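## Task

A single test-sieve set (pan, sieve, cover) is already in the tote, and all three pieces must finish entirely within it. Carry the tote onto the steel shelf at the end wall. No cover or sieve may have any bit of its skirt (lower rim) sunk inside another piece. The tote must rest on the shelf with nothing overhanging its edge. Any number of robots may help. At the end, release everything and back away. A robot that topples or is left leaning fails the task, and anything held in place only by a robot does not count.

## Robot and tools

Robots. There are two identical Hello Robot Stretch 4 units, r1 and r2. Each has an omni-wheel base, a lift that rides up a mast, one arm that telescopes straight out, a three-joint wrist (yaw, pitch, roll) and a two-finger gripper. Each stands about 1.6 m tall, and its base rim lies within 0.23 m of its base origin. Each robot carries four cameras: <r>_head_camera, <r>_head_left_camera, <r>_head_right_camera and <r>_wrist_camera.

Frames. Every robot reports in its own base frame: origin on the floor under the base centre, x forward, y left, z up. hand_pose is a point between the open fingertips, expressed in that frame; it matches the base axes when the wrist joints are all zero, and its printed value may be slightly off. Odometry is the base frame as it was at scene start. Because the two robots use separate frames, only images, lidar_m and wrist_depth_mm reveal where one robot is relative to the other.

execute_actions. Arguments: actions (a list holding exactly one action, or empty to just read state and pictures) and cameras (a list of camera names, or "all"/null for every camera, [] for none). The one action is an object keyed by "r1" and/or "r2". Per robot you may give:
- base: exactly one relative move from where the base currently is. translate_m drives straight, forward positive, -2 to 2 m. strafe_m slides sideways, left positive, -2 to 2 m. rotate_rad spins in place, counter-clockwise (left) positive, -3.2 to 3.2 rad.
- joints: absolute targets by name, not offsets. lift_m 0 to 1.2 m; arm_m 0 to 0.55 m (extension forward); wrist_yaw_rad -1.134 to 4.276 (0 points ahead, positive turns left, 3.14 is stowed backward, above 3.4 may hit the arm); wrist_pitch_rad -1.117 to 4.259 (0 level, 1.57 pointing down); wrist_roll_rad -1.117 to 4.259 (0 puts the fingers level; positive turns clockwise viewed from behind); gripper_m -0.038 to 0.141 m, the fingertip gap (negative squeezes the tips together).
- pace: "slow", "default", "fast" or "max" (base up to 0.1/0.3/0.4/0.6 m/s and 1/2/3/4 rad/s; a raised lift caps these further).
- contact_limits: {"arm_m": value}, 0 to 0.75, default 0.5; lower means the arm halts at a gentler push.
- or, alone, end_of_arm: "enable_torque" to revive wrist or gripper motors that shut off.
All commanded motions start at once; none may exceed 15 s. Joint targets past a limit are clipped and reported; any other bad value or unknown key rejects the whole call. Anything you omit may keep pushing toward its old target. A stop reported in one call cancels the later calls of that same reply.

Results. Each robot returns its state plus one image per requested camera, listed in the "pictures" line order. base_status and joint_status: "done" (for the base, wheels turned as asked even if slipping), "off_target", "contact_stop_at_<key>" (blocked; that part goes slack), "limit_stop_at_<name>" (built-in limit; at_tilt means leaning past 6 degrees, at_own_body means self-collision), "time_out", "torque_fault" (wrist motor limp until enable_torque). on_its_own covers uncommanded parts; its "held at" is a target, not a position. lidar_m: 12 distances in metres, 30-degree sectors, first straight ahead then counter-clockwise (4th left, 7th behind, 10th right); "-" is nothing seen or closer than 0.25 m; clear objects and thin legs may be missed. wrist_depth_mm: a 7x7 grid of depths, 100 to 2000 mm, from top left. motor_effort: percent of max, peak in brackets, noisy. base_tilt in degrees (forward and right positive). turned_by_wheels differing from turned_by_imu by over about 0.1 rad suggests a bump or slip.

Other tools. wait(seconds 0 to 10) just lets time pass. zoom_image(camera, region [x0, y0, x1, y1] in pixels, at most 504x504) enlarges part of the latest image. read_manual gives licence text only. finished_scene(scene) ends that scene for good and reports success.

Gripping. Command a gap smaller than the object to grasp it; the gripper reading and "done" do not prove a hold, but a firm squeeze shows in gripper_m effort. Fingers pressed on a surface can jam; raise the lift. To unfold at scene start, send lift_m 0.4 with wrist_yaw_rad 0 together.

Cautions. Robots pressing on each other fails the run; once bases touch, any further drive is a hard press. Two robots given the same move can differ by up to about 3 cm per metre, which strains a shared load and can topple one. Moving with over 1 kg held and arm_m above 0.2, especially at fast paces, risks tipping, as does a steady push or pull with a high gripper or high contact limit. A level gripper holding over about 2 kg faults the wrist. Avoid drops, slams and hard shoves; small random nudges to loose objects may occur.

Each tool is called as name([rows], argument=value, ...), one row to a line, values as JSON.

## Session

execute_actions(actions=[], cameras=["r1_head_left_camera","r2_head_left_camera","r1_wrist_camera","r2_wrist_camera"])

Scene clock: 0.00 s.
r1.base_odometry: x=+0.000 y=+0.000 heading=+0.000 (m, m, rad; r1's odometry frame)
r1.turned_by_wheels: +0.000 (rad since the last result)
r1.turned_by_imu: +0.000 (rad since the last result)
r1.base_tilt: forward=+0.0 right=-0.2 (deg)
r1.lidar_m: 1.01 1.13 1.77 3.47 3.83 3.75 0.95 1.04 1.60 2.57 1.25 1.03
r1.base_status: not commanded
r1.joint_positions: lift_m=+0.196 arm_m=+0.002 wrist_yaw_rad=+3.104 wrist_pitch_rad=+0.000 wrist_roll_rad=-0.005 gripper_m=+0.057
r1.joint_status: not commanded
r1.motor_effort: lift_m=+21 arm_m=-1 wrist_yaw_rad=+1 wrist_pitch_rad=-5 wrist_roll_rad=+0 gripper_m=-2 wheel_0=+0 wheel_1=+0 wheel_2=+0 (%)
r1.hand_pose: x=-0.1119 y=+0.0981 z=+0.3740 quat_wxyz=(+0.019, +0.000, -0.002, +1.000) (m; r1's base frame)
r1.wrist_depth_mm: - 145 - - - - - / - 124 165 - - - - / - 119 160 - - - - / 131 144 221 - - - - / 221 - - - - - - / 233 1430 198 1464 195 1430 1336 / 230 946 931 - 991 866 917
r2.base_odometry: x=+0.000 y=+0.000 heading=+0.000 (m, m, rad; r2's odometry frame)
r2.turned_by_wheels: +0.000 (rad since the last result)
r2.turned_by_imu: +0.000 (rad since the last result)
r2.base_tilt: forward=+0.1 right=+0.6 (deg)
r2.lidar_m: 1.49 1.02 0.97 1.01 1.33 3.20 3.83 3.96 1.00 1.04 1.37 4.74
r2.base_status: not commanded
r2.joint_positions: lift_m=+0.201 arm_m=-0.001 wrist_yaw_rad=+3.242 wrist_pitch_rad=-0.004 wrist_roll_rad=-0.014 gripper_m=+0.057
r2.joint_status: not commanded
r2.motor_effort: lift_m=+19 arm_m=-1 wrist_yaw_rad=+0 wrist_pitch_rad=-8 wrist_roll_rad=-1 gripper_m=-2 wheel_0=+1 wheel_1=-1 wheel_2=-1 (%)
r2.hand_pose: x=-0.1254 y=+0.0581 z=+0.3804 quat_wxyz=(-0.050, +0.003, -0.007, +0.999) (m; r2's base frame)
r2.wrist_depth_mm: - - 138 - - - - / - - 136 - - - - / - - 136 - - - - / - 118 136 - - - - / 182 - - - - - - / 201 1397 195 1464 1229 1499 1464 / 199 866 931 142 960 976 1008
pictures: r1_head_left_camera, r1_wrist_camera, r2_head_left_camera, r2_wrist_camera
camera_calibration (this result's frames):
r1_wrist_camera: T_world_to_cam=[[-0.0172595, 0.999722, -0.0160343, -0.0765298], [-0.0211734, -0.0163985, -0.999641, 0.430731], [-0.999627, -0.0169138, 0.0214505, 0.107141], [0, 0, 0, 1]] pos_world=[0.114901, 0.0853841, 0.427051]
r2_wrist_camera: T_world_to_cam=[[-0.0819016, 0.995855, 0.0395517, -0.0881221], [-0.027276, 0.0374304, -0.998927, 0.437093], [-0.996267, -0.0828925, 0.0240974, 0.0958906], [0, 0, 0, 1]] pos_world=[0.100237, 0.0793449, 0.437798]
Images, in order (width x height): r1_head_left_camera 420x672, r1_wrist_camera 616x392, r2_head_left_camera 420x672, r2_wrist_camera 616x392.

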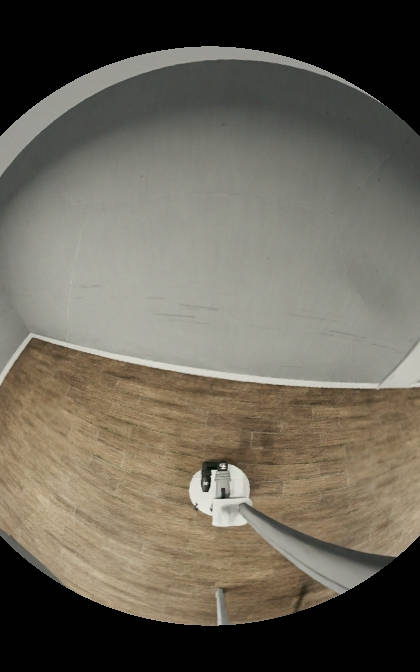

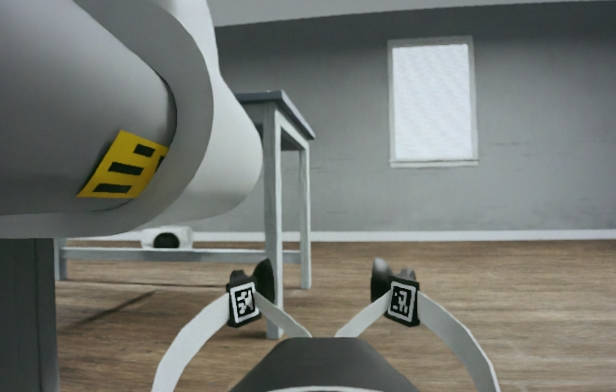

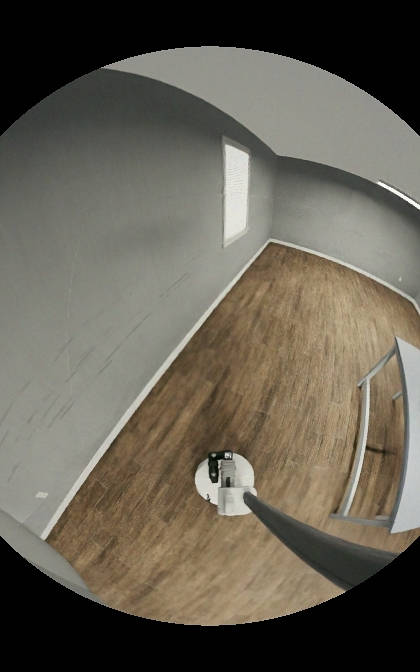

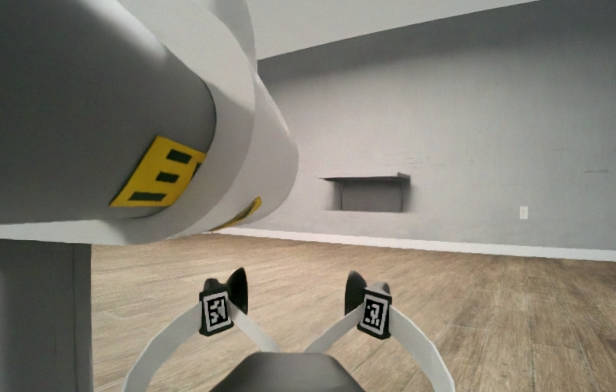

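execute_actions([
  {"r1":{"base":{"rotate_rad":2.915},"joints":{"lift_m":1.0,"wrist_yaw_rad":3.14}},"r2":{"base":{"rotate_rad":-2.04},"joints":{"lift_m":1.0,"wrist_yaw_rad":0}}},
], cameras=["r1_head_camera","r2_head_camera"])

Scene clock: 7.57 s.
r1.base_odometry: x=+0.000 y=+0.000 heading=+2.914 (m, m, rad; r1's odometry frame)
r1.turned_by_wheels: +2.914 (rad since the last result)
r1.turned_by_imu: +2.976 (rad since the last result)
r1.base_tilt: forward=+0.0 right=-0.2 (deg)
r1.lidar_m: 0.94 0.97 1.25 4.90 1.58 1.12 1.01 1.03 1.39 3.23 3.52 3.91
r1.base_status: done
r1.joint_positions: lift_m=+1.000 arm_m=+0.002 wrist_yaw_rad=+3.140 wrist_pitch_rad=+0.000 wrist_roll_rad=-0.005 gripper_m=+0.057
r1.joint_status: all done
r1.motor_effort: lift_m=+24(26) arm_m=-1(1) wrist_yaw_rad=+1(3) wrist_pitch_rad=-4(5) wrist_roll_rad=-2(0) gripper_m=-3(3) wheel_0=-2(9) wheel_1=-4(11) wheel_2=-4(11) (%)
r1.hand_pose: x=-0.1151 y=+0.0880 z=+1.1780 quat_wxyz=(+0.001, +0.000, -0.002, +1.000) (m; r1's base frame)
r1.wrist_depth_mm: - 144 251 1160 1205 1255 1255 / - 112 143 1229 1205 1229 1255 / - 116 143 1182 1182 1205 1205 / 144 136 183 1160 1205 1205 1205 / 211 1182 1160 1182 1182 1205 1229 / 217 1160 198 1182 195 1205 1182 / 217 1138 1160 - 1205 1205 1229
r2.base_odometry: x=+0.000 y=+0.000 heading=-2.039 (m, m, rad; r2's odometry frame)
r2.turned_by_wheels: -2.039 (rad since the last result)
r2.turned_by_imu: -2.040 (rad since the last result)
r2.base_tilt: forward=+0.1 right=+0.5 (deg)
r2.lidar_m: 1.01 1.05 1.46 3.74 1.40 1.00 0.97 1.03 1.40 3.71 3.43 3.88
r2.base_status: done
r2.joint_positions: lift_m=+1.000 arm_m=-0.001 wrist_yaw_rad=+0.000 wrist_pitch_rad=-0.004 wrist_roll_rad=-0.014 gripper_m=+0.057
r2.joint_status: all done
r2.motor_effort: lift_m=+21(22) arm_m=-1(1) wrist_yaw_rad=+0(5) wrist_pitch_rad=-8(9) wrist_roll_rad=-1(1) gripper_m=-3(5) wheel_0=+4(8) wheel_1=+3(7) wheel_2=+3(10) (%)
r2.hand_pose: x=+0.4589 y=-0.0873 z=+1.1792 quat_wxyz=(+1.000, -0.007, -0.002, +0.000) (m; r2's base frame)
r2.wrist_depth_mm: - - - - - - - / - - - - - - - / - - - - - - - / - - - - - - - / - - - - - - - / 1308 1336 195 - - - - / 960 931 991 142 - - -
pictures: r1_head_camera, r2_head_camera
Images, in order (width x height): r1_head_camera 420x560, r2_head_camera 420x560.

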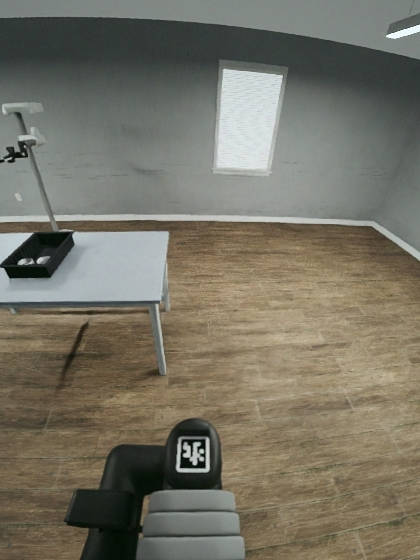

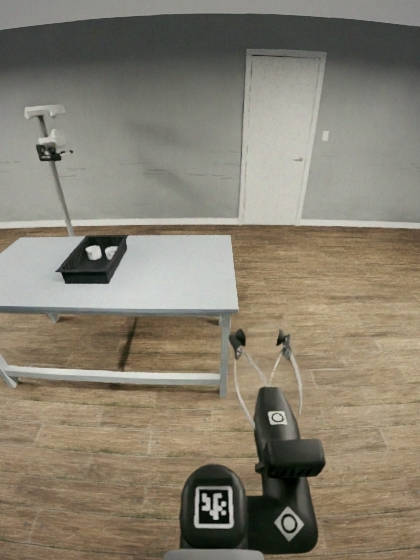

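execute_actions([
  {"r1":{"base":{"strafe_m":0.89},"joints":{"wrist_pitch_rad":1.57,"wrist_roll_rad":1.57,"arm_m":0.34,"gripper_m":0.07}},"r2":{"base":{"strafe_m":0.70},"joints":{"wrist_pitch_rad":1.57,"wrist_roll_rad":1.57,"arm_m":0.34,"gripper_m":0.07}}},
], cameras=[])

execute_actions([
  {"r1":{"base":{"translate_m":0.6}},"r2":{"base":{"translate_m":0.69}}},
], cameras=["r1_head_left_camera","r1_wrist_camera","r2_wrist_camera"])

Scene clock: 19.47 s.
r1.base_odometry: x=-0.201 y=-0.867 heading=+2.914 (m, m, rad; r1's odometry frame)
r1.turned_by_wheels: +0.000 (rad since the last result)
r1.turned_by_imu: +0.000 (rad since the last result)
r1.base_tilt: forward=+0.0 right=-0.2 (deg)
r1.lidar_m: 0.86 0.92 4.15 4.03 1.63 1.17 1.09 1.11 1.45 3.47 4.47 0.93
r1.base_status: done
r1.joint_positions: lift_m=+1.000 arm_m=+0.339 wrist_yaw_rad=+3.140 wrist_pitch_rad=+1.570 wrist_roll_rad=+1.570 gripper_m=+0.070
r1.joint_status: all done
r1.motor_effort: lift_m=+23(24) arm_m=+7(6) wrist_yaw_rad=+1(2) wrist_pitch_rad=+2(0) wrist_roll_rad=-1(6) gripper_m=-3(3) wheel_0=-3(6) wheel_1=+4(16) wheel_2=+0(1) (%)
r1.hand_pose: x=+0.5096 y=+0.0874 z=+0.8895 quat_wxyz=(+0.500, -0.500, +0.500, +0.500) (m; r1's base frame)
r1.wrist_depth_mm: 1138 1160 1138 1160 1118 1098 1098 / 1182 1118 1138 1138 1118 1118 1078 / 1160 1160 1138 1138 1118 1118 1118 / 1182 931 1138 1138 1098 1118 1098 / 1160 931 960 1118 1138 1118 1118 / 946 917 204 1160 196 1118 1098 / 1160 1138 1160 - 1118 1078 1078
r2.base_odometry: x=+0.625 y=-0.316 heading=-2.039 (m, m, rad; r2's odometry frame)
r2.turned_by_wheels: +0.000 (rad since the last result)
r2.turned_by_imu: +0.002 (rad since the last result)
r2.base_tilt: forward=+0.1 right=+0.6 (deg)
r2.lidar_m: 1.01 1.07 4.47 3.69 1.39 1.01 0.95 1.00 1.41 3.95 4.13 1.07
r2.base_status: done
r2.joint_positions: lift_m=+1.000 arm_m=+0.339 wrist_yaw_rad=+0.000 wrist_pitch_rad=+1.570 wrist_roll_rad=+1.569 gripper_m=+0.070
r2.joint_status: all done
r2.motor_effort: lift_m=+21(21) arm_m=+5(6) wrist_yaw_rad=-1(0) wrist_pitch_rad=+0(6) wrist_roll_rad=+1(7) gripper_m=-1(3) wheel_0=-2(15) wheel_1=+0(10) wheel_2=+0(3) (%)
r2.hand_pose: x=+0.5103 y=-0.0874 z=+0.8895 quat_wxyz=(+0.501, +0.500, +0.500, -0.499) (m; r2's base frame)
r2.wrist_depth_mm: 1078 1098 1118 1118 1118 1138 1138 / 1098 1098 1118 1118 1118 1118 1138 / 1078 1078 1098 1098 1118 1118 1138 / 1078 1098 1098 1098 1118 904 1118 / 1060 1078 1078 1098 1098 904 904 / 1078 1078 202 1078 214 904 1118 / 1078 1078 1078 142 1098 1098 1118
pictures: none
No camera images: the call's "cameras" was empty. Leave "cameras" out to get every camera's image.

Scene clock: 23.27 s.
r1.base_odometry: x=-0.785 y=-0.732 heading=+2.915 (m, m, rad; r1's odometry frame)
r1.turned_by_wheels: +0.000 (rad since the last result)
r1.turned_by_imu: -0.001 (rad since the last result)
r1.base_tilt: forward=+0.0 right=-0.2 (deg)
r1.lidar_m: 0.26 0.28 0.38 3.98 2.55 1.82 1.66 1.73 2.31 4.31 0.45 0.31
r1.base_status: done
r1.joint_positions: lift_m=+1.000 arm_m=+0.339 wrist_yaw_rad=+3.140 wrist_pitch_rad=+1.570 wrist_roll_rad=+1.570 gripper_m=+0.070
r1.joint_status: not commanded
r1.motor_effort: lift_m=+23(23) arm_m=+6(7) wrist_yaw_rad=+1(1) wrist_pitch_rad=+1(1) wrist_roll_rad=+0(1) gripper_m=-2(3) wheel_0=+3(10) wheel_1=+5(12) wheel_2=-3(13) (%)
r1.hand_pose: x=+0.5096 y=+0.0874 z=+0.8896 quat_wxyz=(+0.500, -0.500, +0.500, +0.500) (m; r1's base frame)
r1.wrist_depth_mm: 1160 362 359 357 355 351 349 / 1182 366 359 359 353 351 347 / 1160 364 364 268 266 285 315 / 1182 364 359 353 334 349 343 / 1160 364 357 351 330 347 343 / 931 364 202 332 196 347 342 / 1160 362 359 - 322 334 342
r2.base_odometry: x=+0.313 y=-0.932 heading=-2.039 (m, m, rad; r2's odometry frame)
r2.turned_by_wheels: +0.001 (rad since the last result)
r2.turned_by_imu: -0.004 (rad since the last result)
r2.base_tilt: forward=+0.1 right=+0.5 (deg)
r2.lidar_m: 0.33 0.35 0.48 4.32 2.34 1.71 1.66 1.72 2.38 3.99 0.48 0.35
r2.base_status: done
r2.joint_positions: lift_m=+1.000 arm_m=+0.339 wrist_yaw_rad=+0.000 wrist_pitch_rad=+1.570 wrist_roll_rad=+1.569 gripper_m=+0.070
r2.joint_status: not commanded
r2.motor_effort: lift_m=+20(21) arm_m=+5(5) wrist_yaw_rad=-1(1) wrist_pitch_rad=+0(0) wrist_roll_rad=+1(1) gripper_m=-1(2) wheel_0=+3(9) wheel_1=+3(6) wheel_2=+1(17) (%)
r2.hand_pose: x=+0.5103 y=-0.0874 z=+0.8896 quat_wxyz=(+0.501, +0.500, +0.500, -0.499) (m; r2's base frame)
r2.wrist_depth_mm: 349 351 353 355 357 1138 1118 / 347 349 351 353 357 1118 1138 / 347 347 349 353 355 1138 1138 / 343 343 345 351 355 904 1118 / 342 343 345 351 351 904 917 / 340 342 202 345 214 891 1098 / 340 340 343 142 349 1098 1118
pictures: r1_head_left_camera, r1_wrist_camera, r2_wrist_camera
camera_calibration (this result's frames):
r1_wrist_camera: T_world_to_cam=[[0.998233, -0.0216326, -0.0553489, -0.440118], [-0.0227848, -0.999535, -0.0202726, 0.174653], [-0.0548846, 0.0214978, -0.998261, 1.13944], [0, 0, 0, 1]] pos_world=[0.505858, 0.140555, 1.11664]
r2_wrist_camera: T_world_to_cam=[[-0.999485, -0.0272247, 0.0169855, 0.487624], [-0.0275464, 0.99944, -0.019, 0.180992], [-0.0164587, -0.0194581, -0.999675, 1.12116], [0, 0, 0, 1]] pos_world=[0.510812, -0.1458, 1.11596]
Images, in order (width x height): r1_head_left_camera 420x672, r1_wrist_camera 616x392, r2_wrist_camera 616x392.

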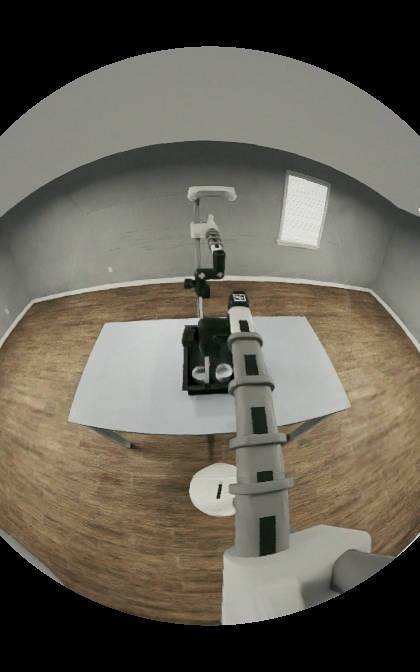

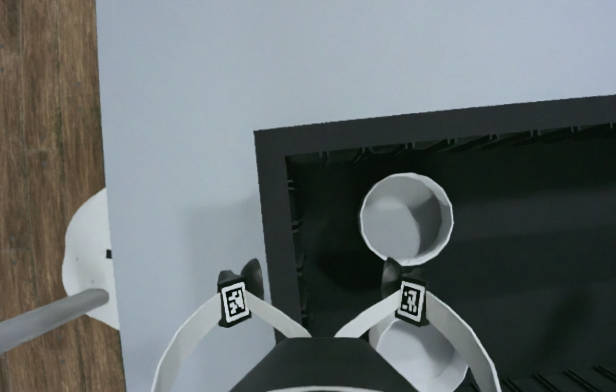

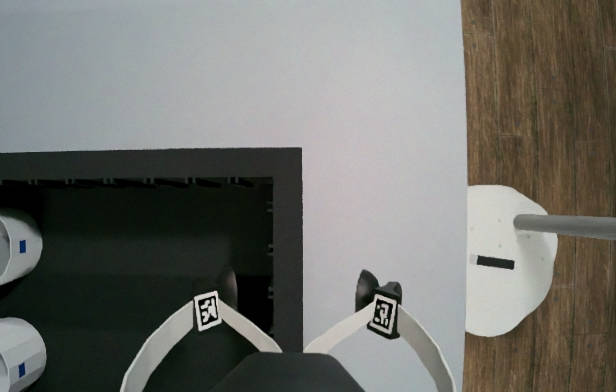

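execute_actions([
  {"r1":{"base":{"rotate_rad":0.07},"joints":{"arm_m":0.32}},"r2":{"base":{"strafe_m":0.048},"joints":{"arm_m":0.355}}},
], cameras=[])

execute_actions([
  {"r1":{"base":{"strafe_m":-0.07}}},
], cameras=["r2_head_right_camera","r1_wrist_camera","r2_wrist_camera"])

zoom_image(camera="r2_wrist_camera", region=[0,130,120,350])

Scene clock: 30.83 s.
r1.base_odometry: x=-0.785 y=-0.732 heading=+2.984 (m, m, rad; r1's odometry frame)
r1.turned_by_wheels: +0.069 (rad since the last result)
r1.turned_by_imu: +0.070 (rad since the last result)
r1.base_tilt: forward=-0.1 right=-0.2 (deg)
r1.lidar_m: 0.25 0.30 0.42 3.95 2.35 1.76 1.67 1.75 2.41 4.29 0.39 0.28
r1.base_status: done
r1.joint_positions: lift_m=+1.000 arm_m=+0.321 wrist_yaw_rad=+3.140 wrist_pitch_rad=+1.570 wrist_roll_rad=+1.570 gripper_m=+0.070
r1.joint_status: all done
r1.motor_effort: lift_m=+23(23) arm_m=-7(9) wrist_yaw_rad=+1(2) wrist_pitch_rad=+1(1) wrist_roll_rad=+1(1) gripper_m=-4(2) wheel_0=-3(7) wheel_1=-4(7) wheel_2=-5(9) (%)
r1.hand_pose: x=+0.4920 y=+0.0874 z=+0.8896 quat_wxyz=(+0.500, -0.500, +0.500, +0.500) (m; r1's base frame)
r1.wrist_depth_mm: 1182 759 362 357 355 353 349 / 1182 364 362 357 355 351 349 / 1182 366 359 355 353 347 347 / 1160 362 362 267 265 271 268 / 1160 946 357 353 330 345 343 / 1160 891 203 272 196 345 343 / 1138 1182 359 - 324 334 342
r2.base_odometry: x=+0.356 y=-0.953 heading=-2.039 (m, m, rad; r2's odometry frame)
r2.turned_by_wheels: +0.000 (rad since the last result)
r2.turned_by_imu: -0.001 (rad since the last result)
r2.base_tilt: forward=+0.2 right=+0.5 (deg)
r2.lidar_m: 0.31 0.36 0.47 4.27 2.34 1.72 1.65 1.71 2.38 4.05 0.48 0.34
r2.base_status: done
r2.joint_positions: lift_m=+1.000 arm_m=+0.354 wrist_yaw_rad=+0.000 wrist_pitch_rad=+1.570 wrist_roll_rad=+1.569 gripper_m=+0.070
r2.joint_status: all done
r2.motor_effort: lift_m=+20(20) arm_m=+5(6) wrist_yaw_rad=+0(0) wrist_pitch_rad=+0(0) wrist_roll_rad=+1(1) gripper_m=-2(3) wheel_0=-1(11) wheel_1=+3(10) wheel_2=+0(1) (%)
r2.hand_pose: x=+0.5253 y=-0.0874 z=+0.8896 quat_wxyz=(+0.501, +0.500, +0.500, -0.499) (m; r2's base frame)
r2.wrist_depth_mm: 349 351 353 355 357 1138 1138 / 347 349 264 353 357 1138 1138 / 343 345 345 325 355 1138 1138 / 342 343 345 347 353 904 1118 / 342 345 345 345 351 904 904 / 340 342 201 263 214 891 1098 / 340 334 343 142 349 1098 1118
pictures: none
No camera images: the call's "cameras" was empty. Leave "cameras" out to get every camera's image.

Scene clock: 32.10 s.
r1.base_odometry: x=-0.774 y=-0.663 heading=+2.983 (m, m, rad; r1's odometry frame)
r1.turned_by_wheels: +0.000 (rad since the last result)
r1.turned_by_imu: -0.001 (rad since the last result)
r1.base_tilt: forward=+0.0 right=-0.1 (deg)
r1.lidar_m: 0.27 0.29 0.41 4.04 2.41 1.75 1.69 1.76 2.42 4.25 0.41 0.29
r1.base_status: done
r1.joint_positions: lift_m=+1.000 arm_m=+0.321 wrist_yaw_rad=+3.140 wrist_pitch_rad=+1.570 wrist_roll_rad=+1.570 gripper_m=+0.070
r1.joint_status: not commanded
r1.motor_effort: lift_m=+22(23) arm_m=-7(7) wrist_yaw_rad=+1(1) wrist_pitch_rad=+2(2) wrist_roll_rad=+1(0) gripper_m=-4(3) wheel_0=+0(8) wheel_1=-4(14) wheel_2=+0(3) (%)
r1.hand_pose: x=+0.4920 y=+0.0874 z=+0.8896 quat_wxyz=(+0.500, -0.500, +0.500, +0.500) (m; r1's base frame)
r1.wrist_depth_mm: 1160 364 364 359 355 351 347 / 1182 368 362 355 274 264 262 / 1205 362 362 355 349 345 345 / 1160 368 359 353 330 347 345 / 1182 917 362 353 351 345 342 / 1182 891 202 278 196 325 343 / 1138 1138 357 - 324 315 336
r2.base_odometry: x=+0.356 y=-0.953 heading=-2.039 (m, m, rad; r2's odometry frame)
r2.turned_by_wheels: +0.000 (rad since the last result)
r2.turned_by_imu: +0.000 (rad since the last result)
r2.base_tilt: forward=+0.2 right=+0.5 (deg)
r2.lidar_m: 0.31 0.33 0.48 4.27 2.36 1.73 1.65 1.72 2.34 4.03 0.45 0.34
r2.base_status: not commanded
r2.joint_positions: lift_m=+1.000 arm_m=+0.354 wrist_yaw_rad=+0.000 wrist_pitch_rad=+1.570 wrist_roll_rad=+1.569 gripper_m=+0.070
r2.joint_status: not commanded
r2.motor_effort: lift_m=+20(20) arm_m=+5(5) wrist_yaw_rad=+0(1) wrist_pitch_rad=-1(0) wrist_roll_rad=+1(1) gripper_m=+0(0) wheel_0=-2(2) wheel_1=+3(3) wheel_2=+0(0) (%)
r2.hand_pose: x=+0.5253 y=-0.0874 z=+0.8896 quat_wxyz=(+0.501, +0.500, +0.500, -0.499) (m; r2's base frame)
r2.wrist_depth_mm: 349 351 353 355 357 1138 1138 / 347 349 351 355 357 1118 1138 / 334 345 347 324 355 1118 1098 / 343 345 347 347 353 891 1118 / 340 343 345 345 353 904 917 / 340 342 201 263 213 891 1098 / 340 336 343 142 347 1098 1118
pictures: r1_wrist_camera, r2_head_right_camera, r2_wrist_camera
camera_calibration (this result's frames):
r1_wrist_camera: T_world_to_cam=[[0.998236, -0.0215287, -0.0553306, -0.422547], [-0.0226804, -0.999537, -0.0202729, 0.1742], [-0.0548685, 0.0214921, -0.998262, 1.13847], [0, 0, 0, 1]] pos_world=[0.488219, 0.140554, 1.11664]
r2_wrist_camera: T_world_to_cam=[[-0.999486, -0.0271718, 0.0170323, 0.50254], [-0.0274944, 0.999441, -0.0189988, 0.181376], [-0.0165066, -0.0194573, -0.999674, 1.12143], [0, 0, 0, 1]] pos_world=[0.525779, -0.1458, 1.11596]
Images, in order (width x height): r1_wrist_camera 616x392, r2_head_right_camera 420x672, r2_wrist_camera 616x392.

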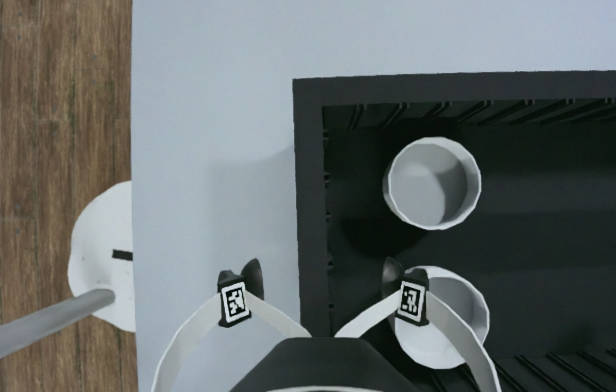

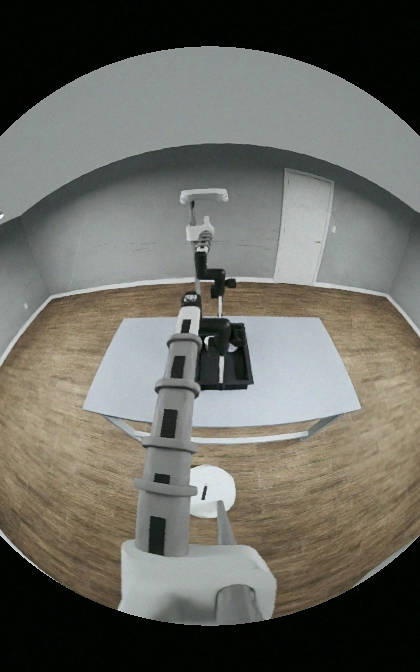

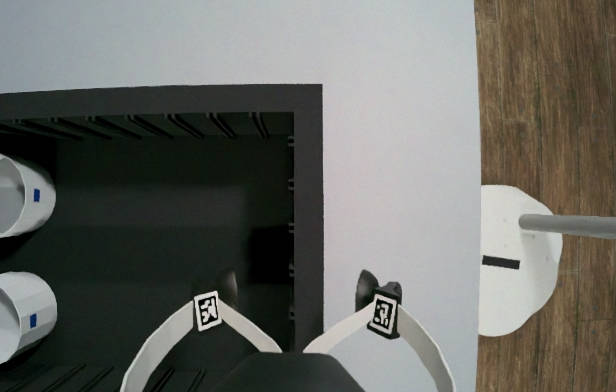

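Region (0, 130, 120, 350) of r2_wrist_camera's 616x392 image, scaled by 2.291; it fills the left 275 columns of this view, and the rest is white.

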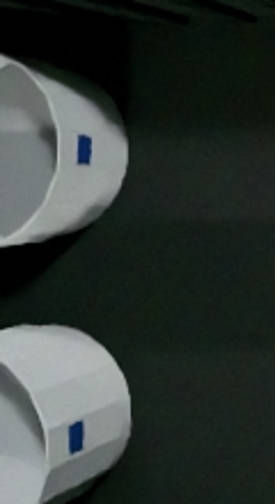

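Pan on cover, as in my earlier layout. Carry.

execute_actions([
  {"r1":{"base":{"strafe_m":0.012},"joints":{"lift_m":0.93,"gripper_m":0.06}},"r2":{"joints":{"lift_m":0.93,"arm_m":0.348,"gripper_m":0.06}}},
], cameras=[])

execute_actions([
  {"r1":{"joints":{"gripper_m":-0.035}},"r2":{"joints":{"gripper_m":-0.035}}},
], cameras=[])

execute_actions([
  {"r1":{"base":{"strafe_m":0.503},"joints":{"lift_m":1.03}},"r2":{"base":{"strafe_m":-0.5},"joints":{"lift_m":1.03}}},
], cameras=["r2_wrist_camera","r1_wrist_camera"])

Scene clock: 37.70 s.
r1.base_odometry: x=-0.776 y=-0.675 heading=+2.983 (m, m, rad; r1's odometry frame)
r1.turned_by_wheels: +0.000 (rad since the last result)
r1.turned_by_imu: +0.000 (rad since the last result)
r1.base_tilt: forward=+0.0 right=-0.2 (deg)
r1.lidar_m: 0.28 0.27 0.42 4.05 2.39 1.75 1.67 1.75 2.43 4.25 0.41 0.28
r1.base_status: done
r1.joint_positions: lift_m=+0.930 arm_m=+0.321 wrist_yaw_rad=+3.140 wrist_pitch_rad=+1.570 wrist_roll_rad=+1.570 gripper_m=+0.060
r1.joint_status: all done
r1.motor_effort: lift_m=+18(21) arm_m=-7(7) wrist_yaw_rad=+1(1) wrist_pitch_rad=+2(0) wrist_roll_rad=+0(0) gripper_m=-4(2) wheel_0=-5(7) wheel_1=+4(10) wheel_2=+0(1) (%)
r1.hand_pose: x=+0.4920 y=+0.0874 z=+0.8200 quat_wxyz=(+0.500, -0.500, +0.500, +0.500) (m; r1's base frame)
r1.wrist_depth_mm: 1098 294 290 289 286 283 279 / 1118 294 290 198 196 195 193 / 1118 294 290 283 283 264 276 / 1098 291 290 282 282 260 276 / 976 293 287 219 279 277 276 / 878 290 197 196 193 277 274 / 1098 291 289 - 255 244 274
r2.base_odometry: x=+0.356 y=-0.953 heading=-2.039 (m, m, rad; r2's odometry frame)
r2.turned_by_wheels: +0.000 (rad since the last result)
r2.turned_by_imu: -0.001 (rad since the last result)
r2.base_tilt: forward=+0.1 right=+0.6 (deg)
r2.lidar_m: 0.32 0.36 0.50 4.28 2.34 1.73 1.65 1.73 2.40 4.04 0.47 0.36
r2.base_status: not commanded
r2.joint_positions: lift_m=+0.930 arm_m=+0.349 wrist_yaw_rad=+0.000 wrist_pitch_rad=+1.570 wrist_roll_rad=+1.569 gripper_m=+0.060
r2.joint_status: all done
r2.motor_effort: lift_m=+15(20) arm_m=-5(4) wrist_yaw_rad=+0(0) wrist_pitch_rad=+0(1) wrist_roll_rad=+1(0) gripper_m=-3(0) wheel_0=-2(2) wheel_1=+3(3) wheel_2=+0(0) (%)
r2.hand_pose: x=+0.5201 y=-0.0874 z=+0.8200 quat_wxyz=(+0.501, +0.500, +0.500, -0.499) (m; r2's base frame)
r2.wrist_depth_mm: 281 282 285 286 286 289 1060 / 193 195 200 196 286 287 1060 / 276 277 278 195 285 287 1060 / 276 276 278 195 283 285 1042 / 273 277 277 194 282 285 831 / 272 274 196 193 214 285 831 / 272 273 274 142 281 283 1042
pictures: none
No camera images: the call's "cameras" was empty. Leave "cameras" out to get every camera's image.

Scene clock: 39.33 s.
r1.base_odometry: x=-0.776 y=-0.675 heading=+2.983 (m, m, rad; r1's odometry frame)
r1.turned_by_wheels: +0.000 (rad since the last result)
r1.turned_by_imu: +0.000 (rad since the last result)
r1.base_tilt: forward=+0.0 right=-0.2 (deg)
r1.lidar_m: 0.27 0.29 0.39 4.01 2.36 1.76 1.67 1.75 2.41 4.26 0.41 0.29
r1.base_status: not commanded
r1.joint_positions: lift_m=+0.930 arm_m=+0.321 wrist_yaw_rad=+3.139 wrist_pitch_rad=+1.575 wrist_roll_rad=+1.570 gripper_m=-0.034
r1.joint_status: all done
r1.motor_effort: lift_m=+19(19) arm_m=-7(7) wrist_yaw_rad=+4(4) wrist_pitch_rad=-14(14) wrist_roll_rad=-1(2) gripper_m=-19(18) wheel_0=-4(4) wheel_1=+4(4) wheel_2=+0(0) (%)
r1.hand_pose: x=+0.4936 y=+0.0874 z=+0.8198 quat_wxyz=(+0.501, -0.501, +0.499, +0.499) (m; r1's base frame)
r1.wrist_depth_mm: 1078 293 290 287 287 282 281 / 1078 291 289 191 190 187 187 / 1078 291 289 253 274 255 270 / 1078 290 287 274 273 252 268 / 976 289 289 206 274 270 268 / 854 290 185 189 182 268 268 / 1098 289 286 - 249 238 266
r2.base_odometry: x=+0.356 y=-0.953 heading=-2.039 (m, m, rad; r2's odometry frame)
r2.turned_by_wheels: +0.000 (rad since the last result)
r2.turned_by_imu: +0.000 (rad since the last result)
r2.base_tilt: forward=+0.2 right=+0.5 (deg)
r2.lidar_m: 0.32 0.35 0.48 4.28 2.36 1.72 1.65 1.74 2.37 4.03 0.48 0.36
r2.base_status: not commanded
r2.joint_positions: lift_m=+0.930 arm_m=+0.349 wrist_yaw_rad=+0.002 wrist_pitch_rad=+1.564 wrist_roll_rad=+1.569 gripper_m=-0.034
r2.joint_status: all done
r2.motor_effort: lift_m=+16(16) arm_m=-5(5) wrist_yaw_rad=-7(6) wrist_pitch_rad=+15(14) wrist_roll_rad=+1(1) gripper_m=-24(23) wheel_0=-2(2) wheel_1=+3(3) wheel_2=+0(0) (%)
r2.hand_pose: x=+0.5218 y=-0.0874 z=+0.8199 quat_wxyz=(+0.502, +0.501, +0.499, -0.498) (m; r2's base frame)
r2.wrist_depth_mm: 281 282 235 285 287 287 1060 / 189 195 201 186 285 286 1060 / 268 270 271 270 283 286 1042 / 268 267 270 270 283 285 1042 / 267 267 268 209 282 283 820 / 265 266 185 184 282 283 831 / 265 264 266 144 279 281 1025
pictures: none
No camera images: the call's "cameras" was empty. Leave "cameras" out to get every camera's image.

Scene clock: 42.33 s.
r1.base_odometry: x=-0.855 y=-1.171 heading=+2.984 (m, m, rad; r1's odometry frame)
r1.turned_by_wheels: +0.000 (rad since the last result)
r1.turned_by_imu: -0.001 (rad since the last result)
r1.base_tilt: forward=+0.0 right=-0.3 (deg)
r1.lidar_m: 0.26 0.31 0.45 3.55 2.41 1.77 1.67 1.73 2.43 1.14 0.41 0.30
r1.base_status: done
r1.joint_positions: lift_m=+1.030 arm_m=+0.321 wrist_yaw_rad=+3.139 wrist_pitch_rad=+1.574 wrist_roll_rad=+1.570 gripper_m=-0.034
r1.joint_status: all done
r1.motor_effort: lift_m=+25(31) arm_m=-7(7) wrist_yaw_rad=+4(4) wrist_pitch_rad=-12(14) wrist_roll_rad=-2(0) gripper_m=-18(20) wheel_0=-1(11) wheel_1=+3(9) wheel_2=+0(1) (%)
r1.hand_pose: x=+0.4934 y=+0.0874 z=+0.9193 quat_wxyz=(+0.501, -0.501, +0.499, +0.499) (m; r1's base frame)
r1.wrist_depth_mm: 1205 1205 392 387 387 382 379 / 1205 1182 389 191 190 188 186 / 1205 1182 389 253 274 255 270 / 1205 946 387 276 274 253 270 / 1182 960 387 207 274 253 268 / 1182 946 183 189 182 267 266 / 1229 1160 389 - 247 238 265
r2.base_odometry: x=-0.090 y=-0.728 heading=-2.039 (m, m, rad; r2's odometry frame)
r2.turned_by_wheels: +0.000 (rad since the last result)
r2.turned_by_imu: -0.003 (rad since the last result)
r2.base_tilt: forward=+0.2 right=+0.5 (deg)
r2.lidar_m: 0.32 0.34 0.48 4.77 2.36 1.73 1.66 1.75 2.36 3.56 0.47 0.34
r2.base_status: done
r2.joint_positions: lift_m=+1.030 arm_m=+0.349 wrist_yaw_rad=+0.002 wrist_pitch_rad=+1.565 wrist_roll_rad=+1.569 gripper_m=-0.034
r2.joint_status: all done
r2.motor_effort: lift_m=+22(24) arm_m=-5(5) wrist_yaw_rad=-7(7) wrist_pitch_rad=+12(15) wrist_roll_rad=+1(1) gripper_m=-21(23) wheel_0=+2(10) wheel_1=-1(9) wheel_2=+1(1) (%)
r2.hand_pose: x=+0.5216 y=-0.0874 z=+0.9194 quat_wxyz=(+0.502, +0.500, +0.500, -0.498) (m; r2's base frame)
r2.wrist_depth_mm: 379 379 285 384 384 1160 1160 / 190 196 202 187 384 1138 1160 / 270 270 271 271 384 1138 1160 / 268 268 270 270 384 946 1138 / 266 267 268 210 379 931 931 / 265 266 184 183 379 917 1138 / 264 264 265 142 377 1138 1138
pictures: r1_wrist_camera, r2_wrist_camera
camera_calibration (this result's frames):
r1_wrist_camera: T_world_to_cam=[[0.998455, -0.0225343, -0.0507865, -0.426492], [-0.0235942, -0.999514, -0.0203684, 0.175369], [-0.0503028, 0.0215352, -0.998502, 1.16624], [0, 0, 0, 1]] pos_world=[0.488636, 0.140558, 1.14641]
r2_wrist_camera: T_world_to_cam=[[-0.999485, -0.0295096, 0.0125963, 0.502199], [-0.0297473, 0.999375, -0.0191208, 0.183118], [-0.0120242, -0.0194857, -0.999738, 1.14891], [0, 0, 0, 1]] pos_world=[0.521202, -0.145797, 1.14578]
Images, in order (width x height): r1_wrist_camera 616x392, r2_wrist_camera 616x392.

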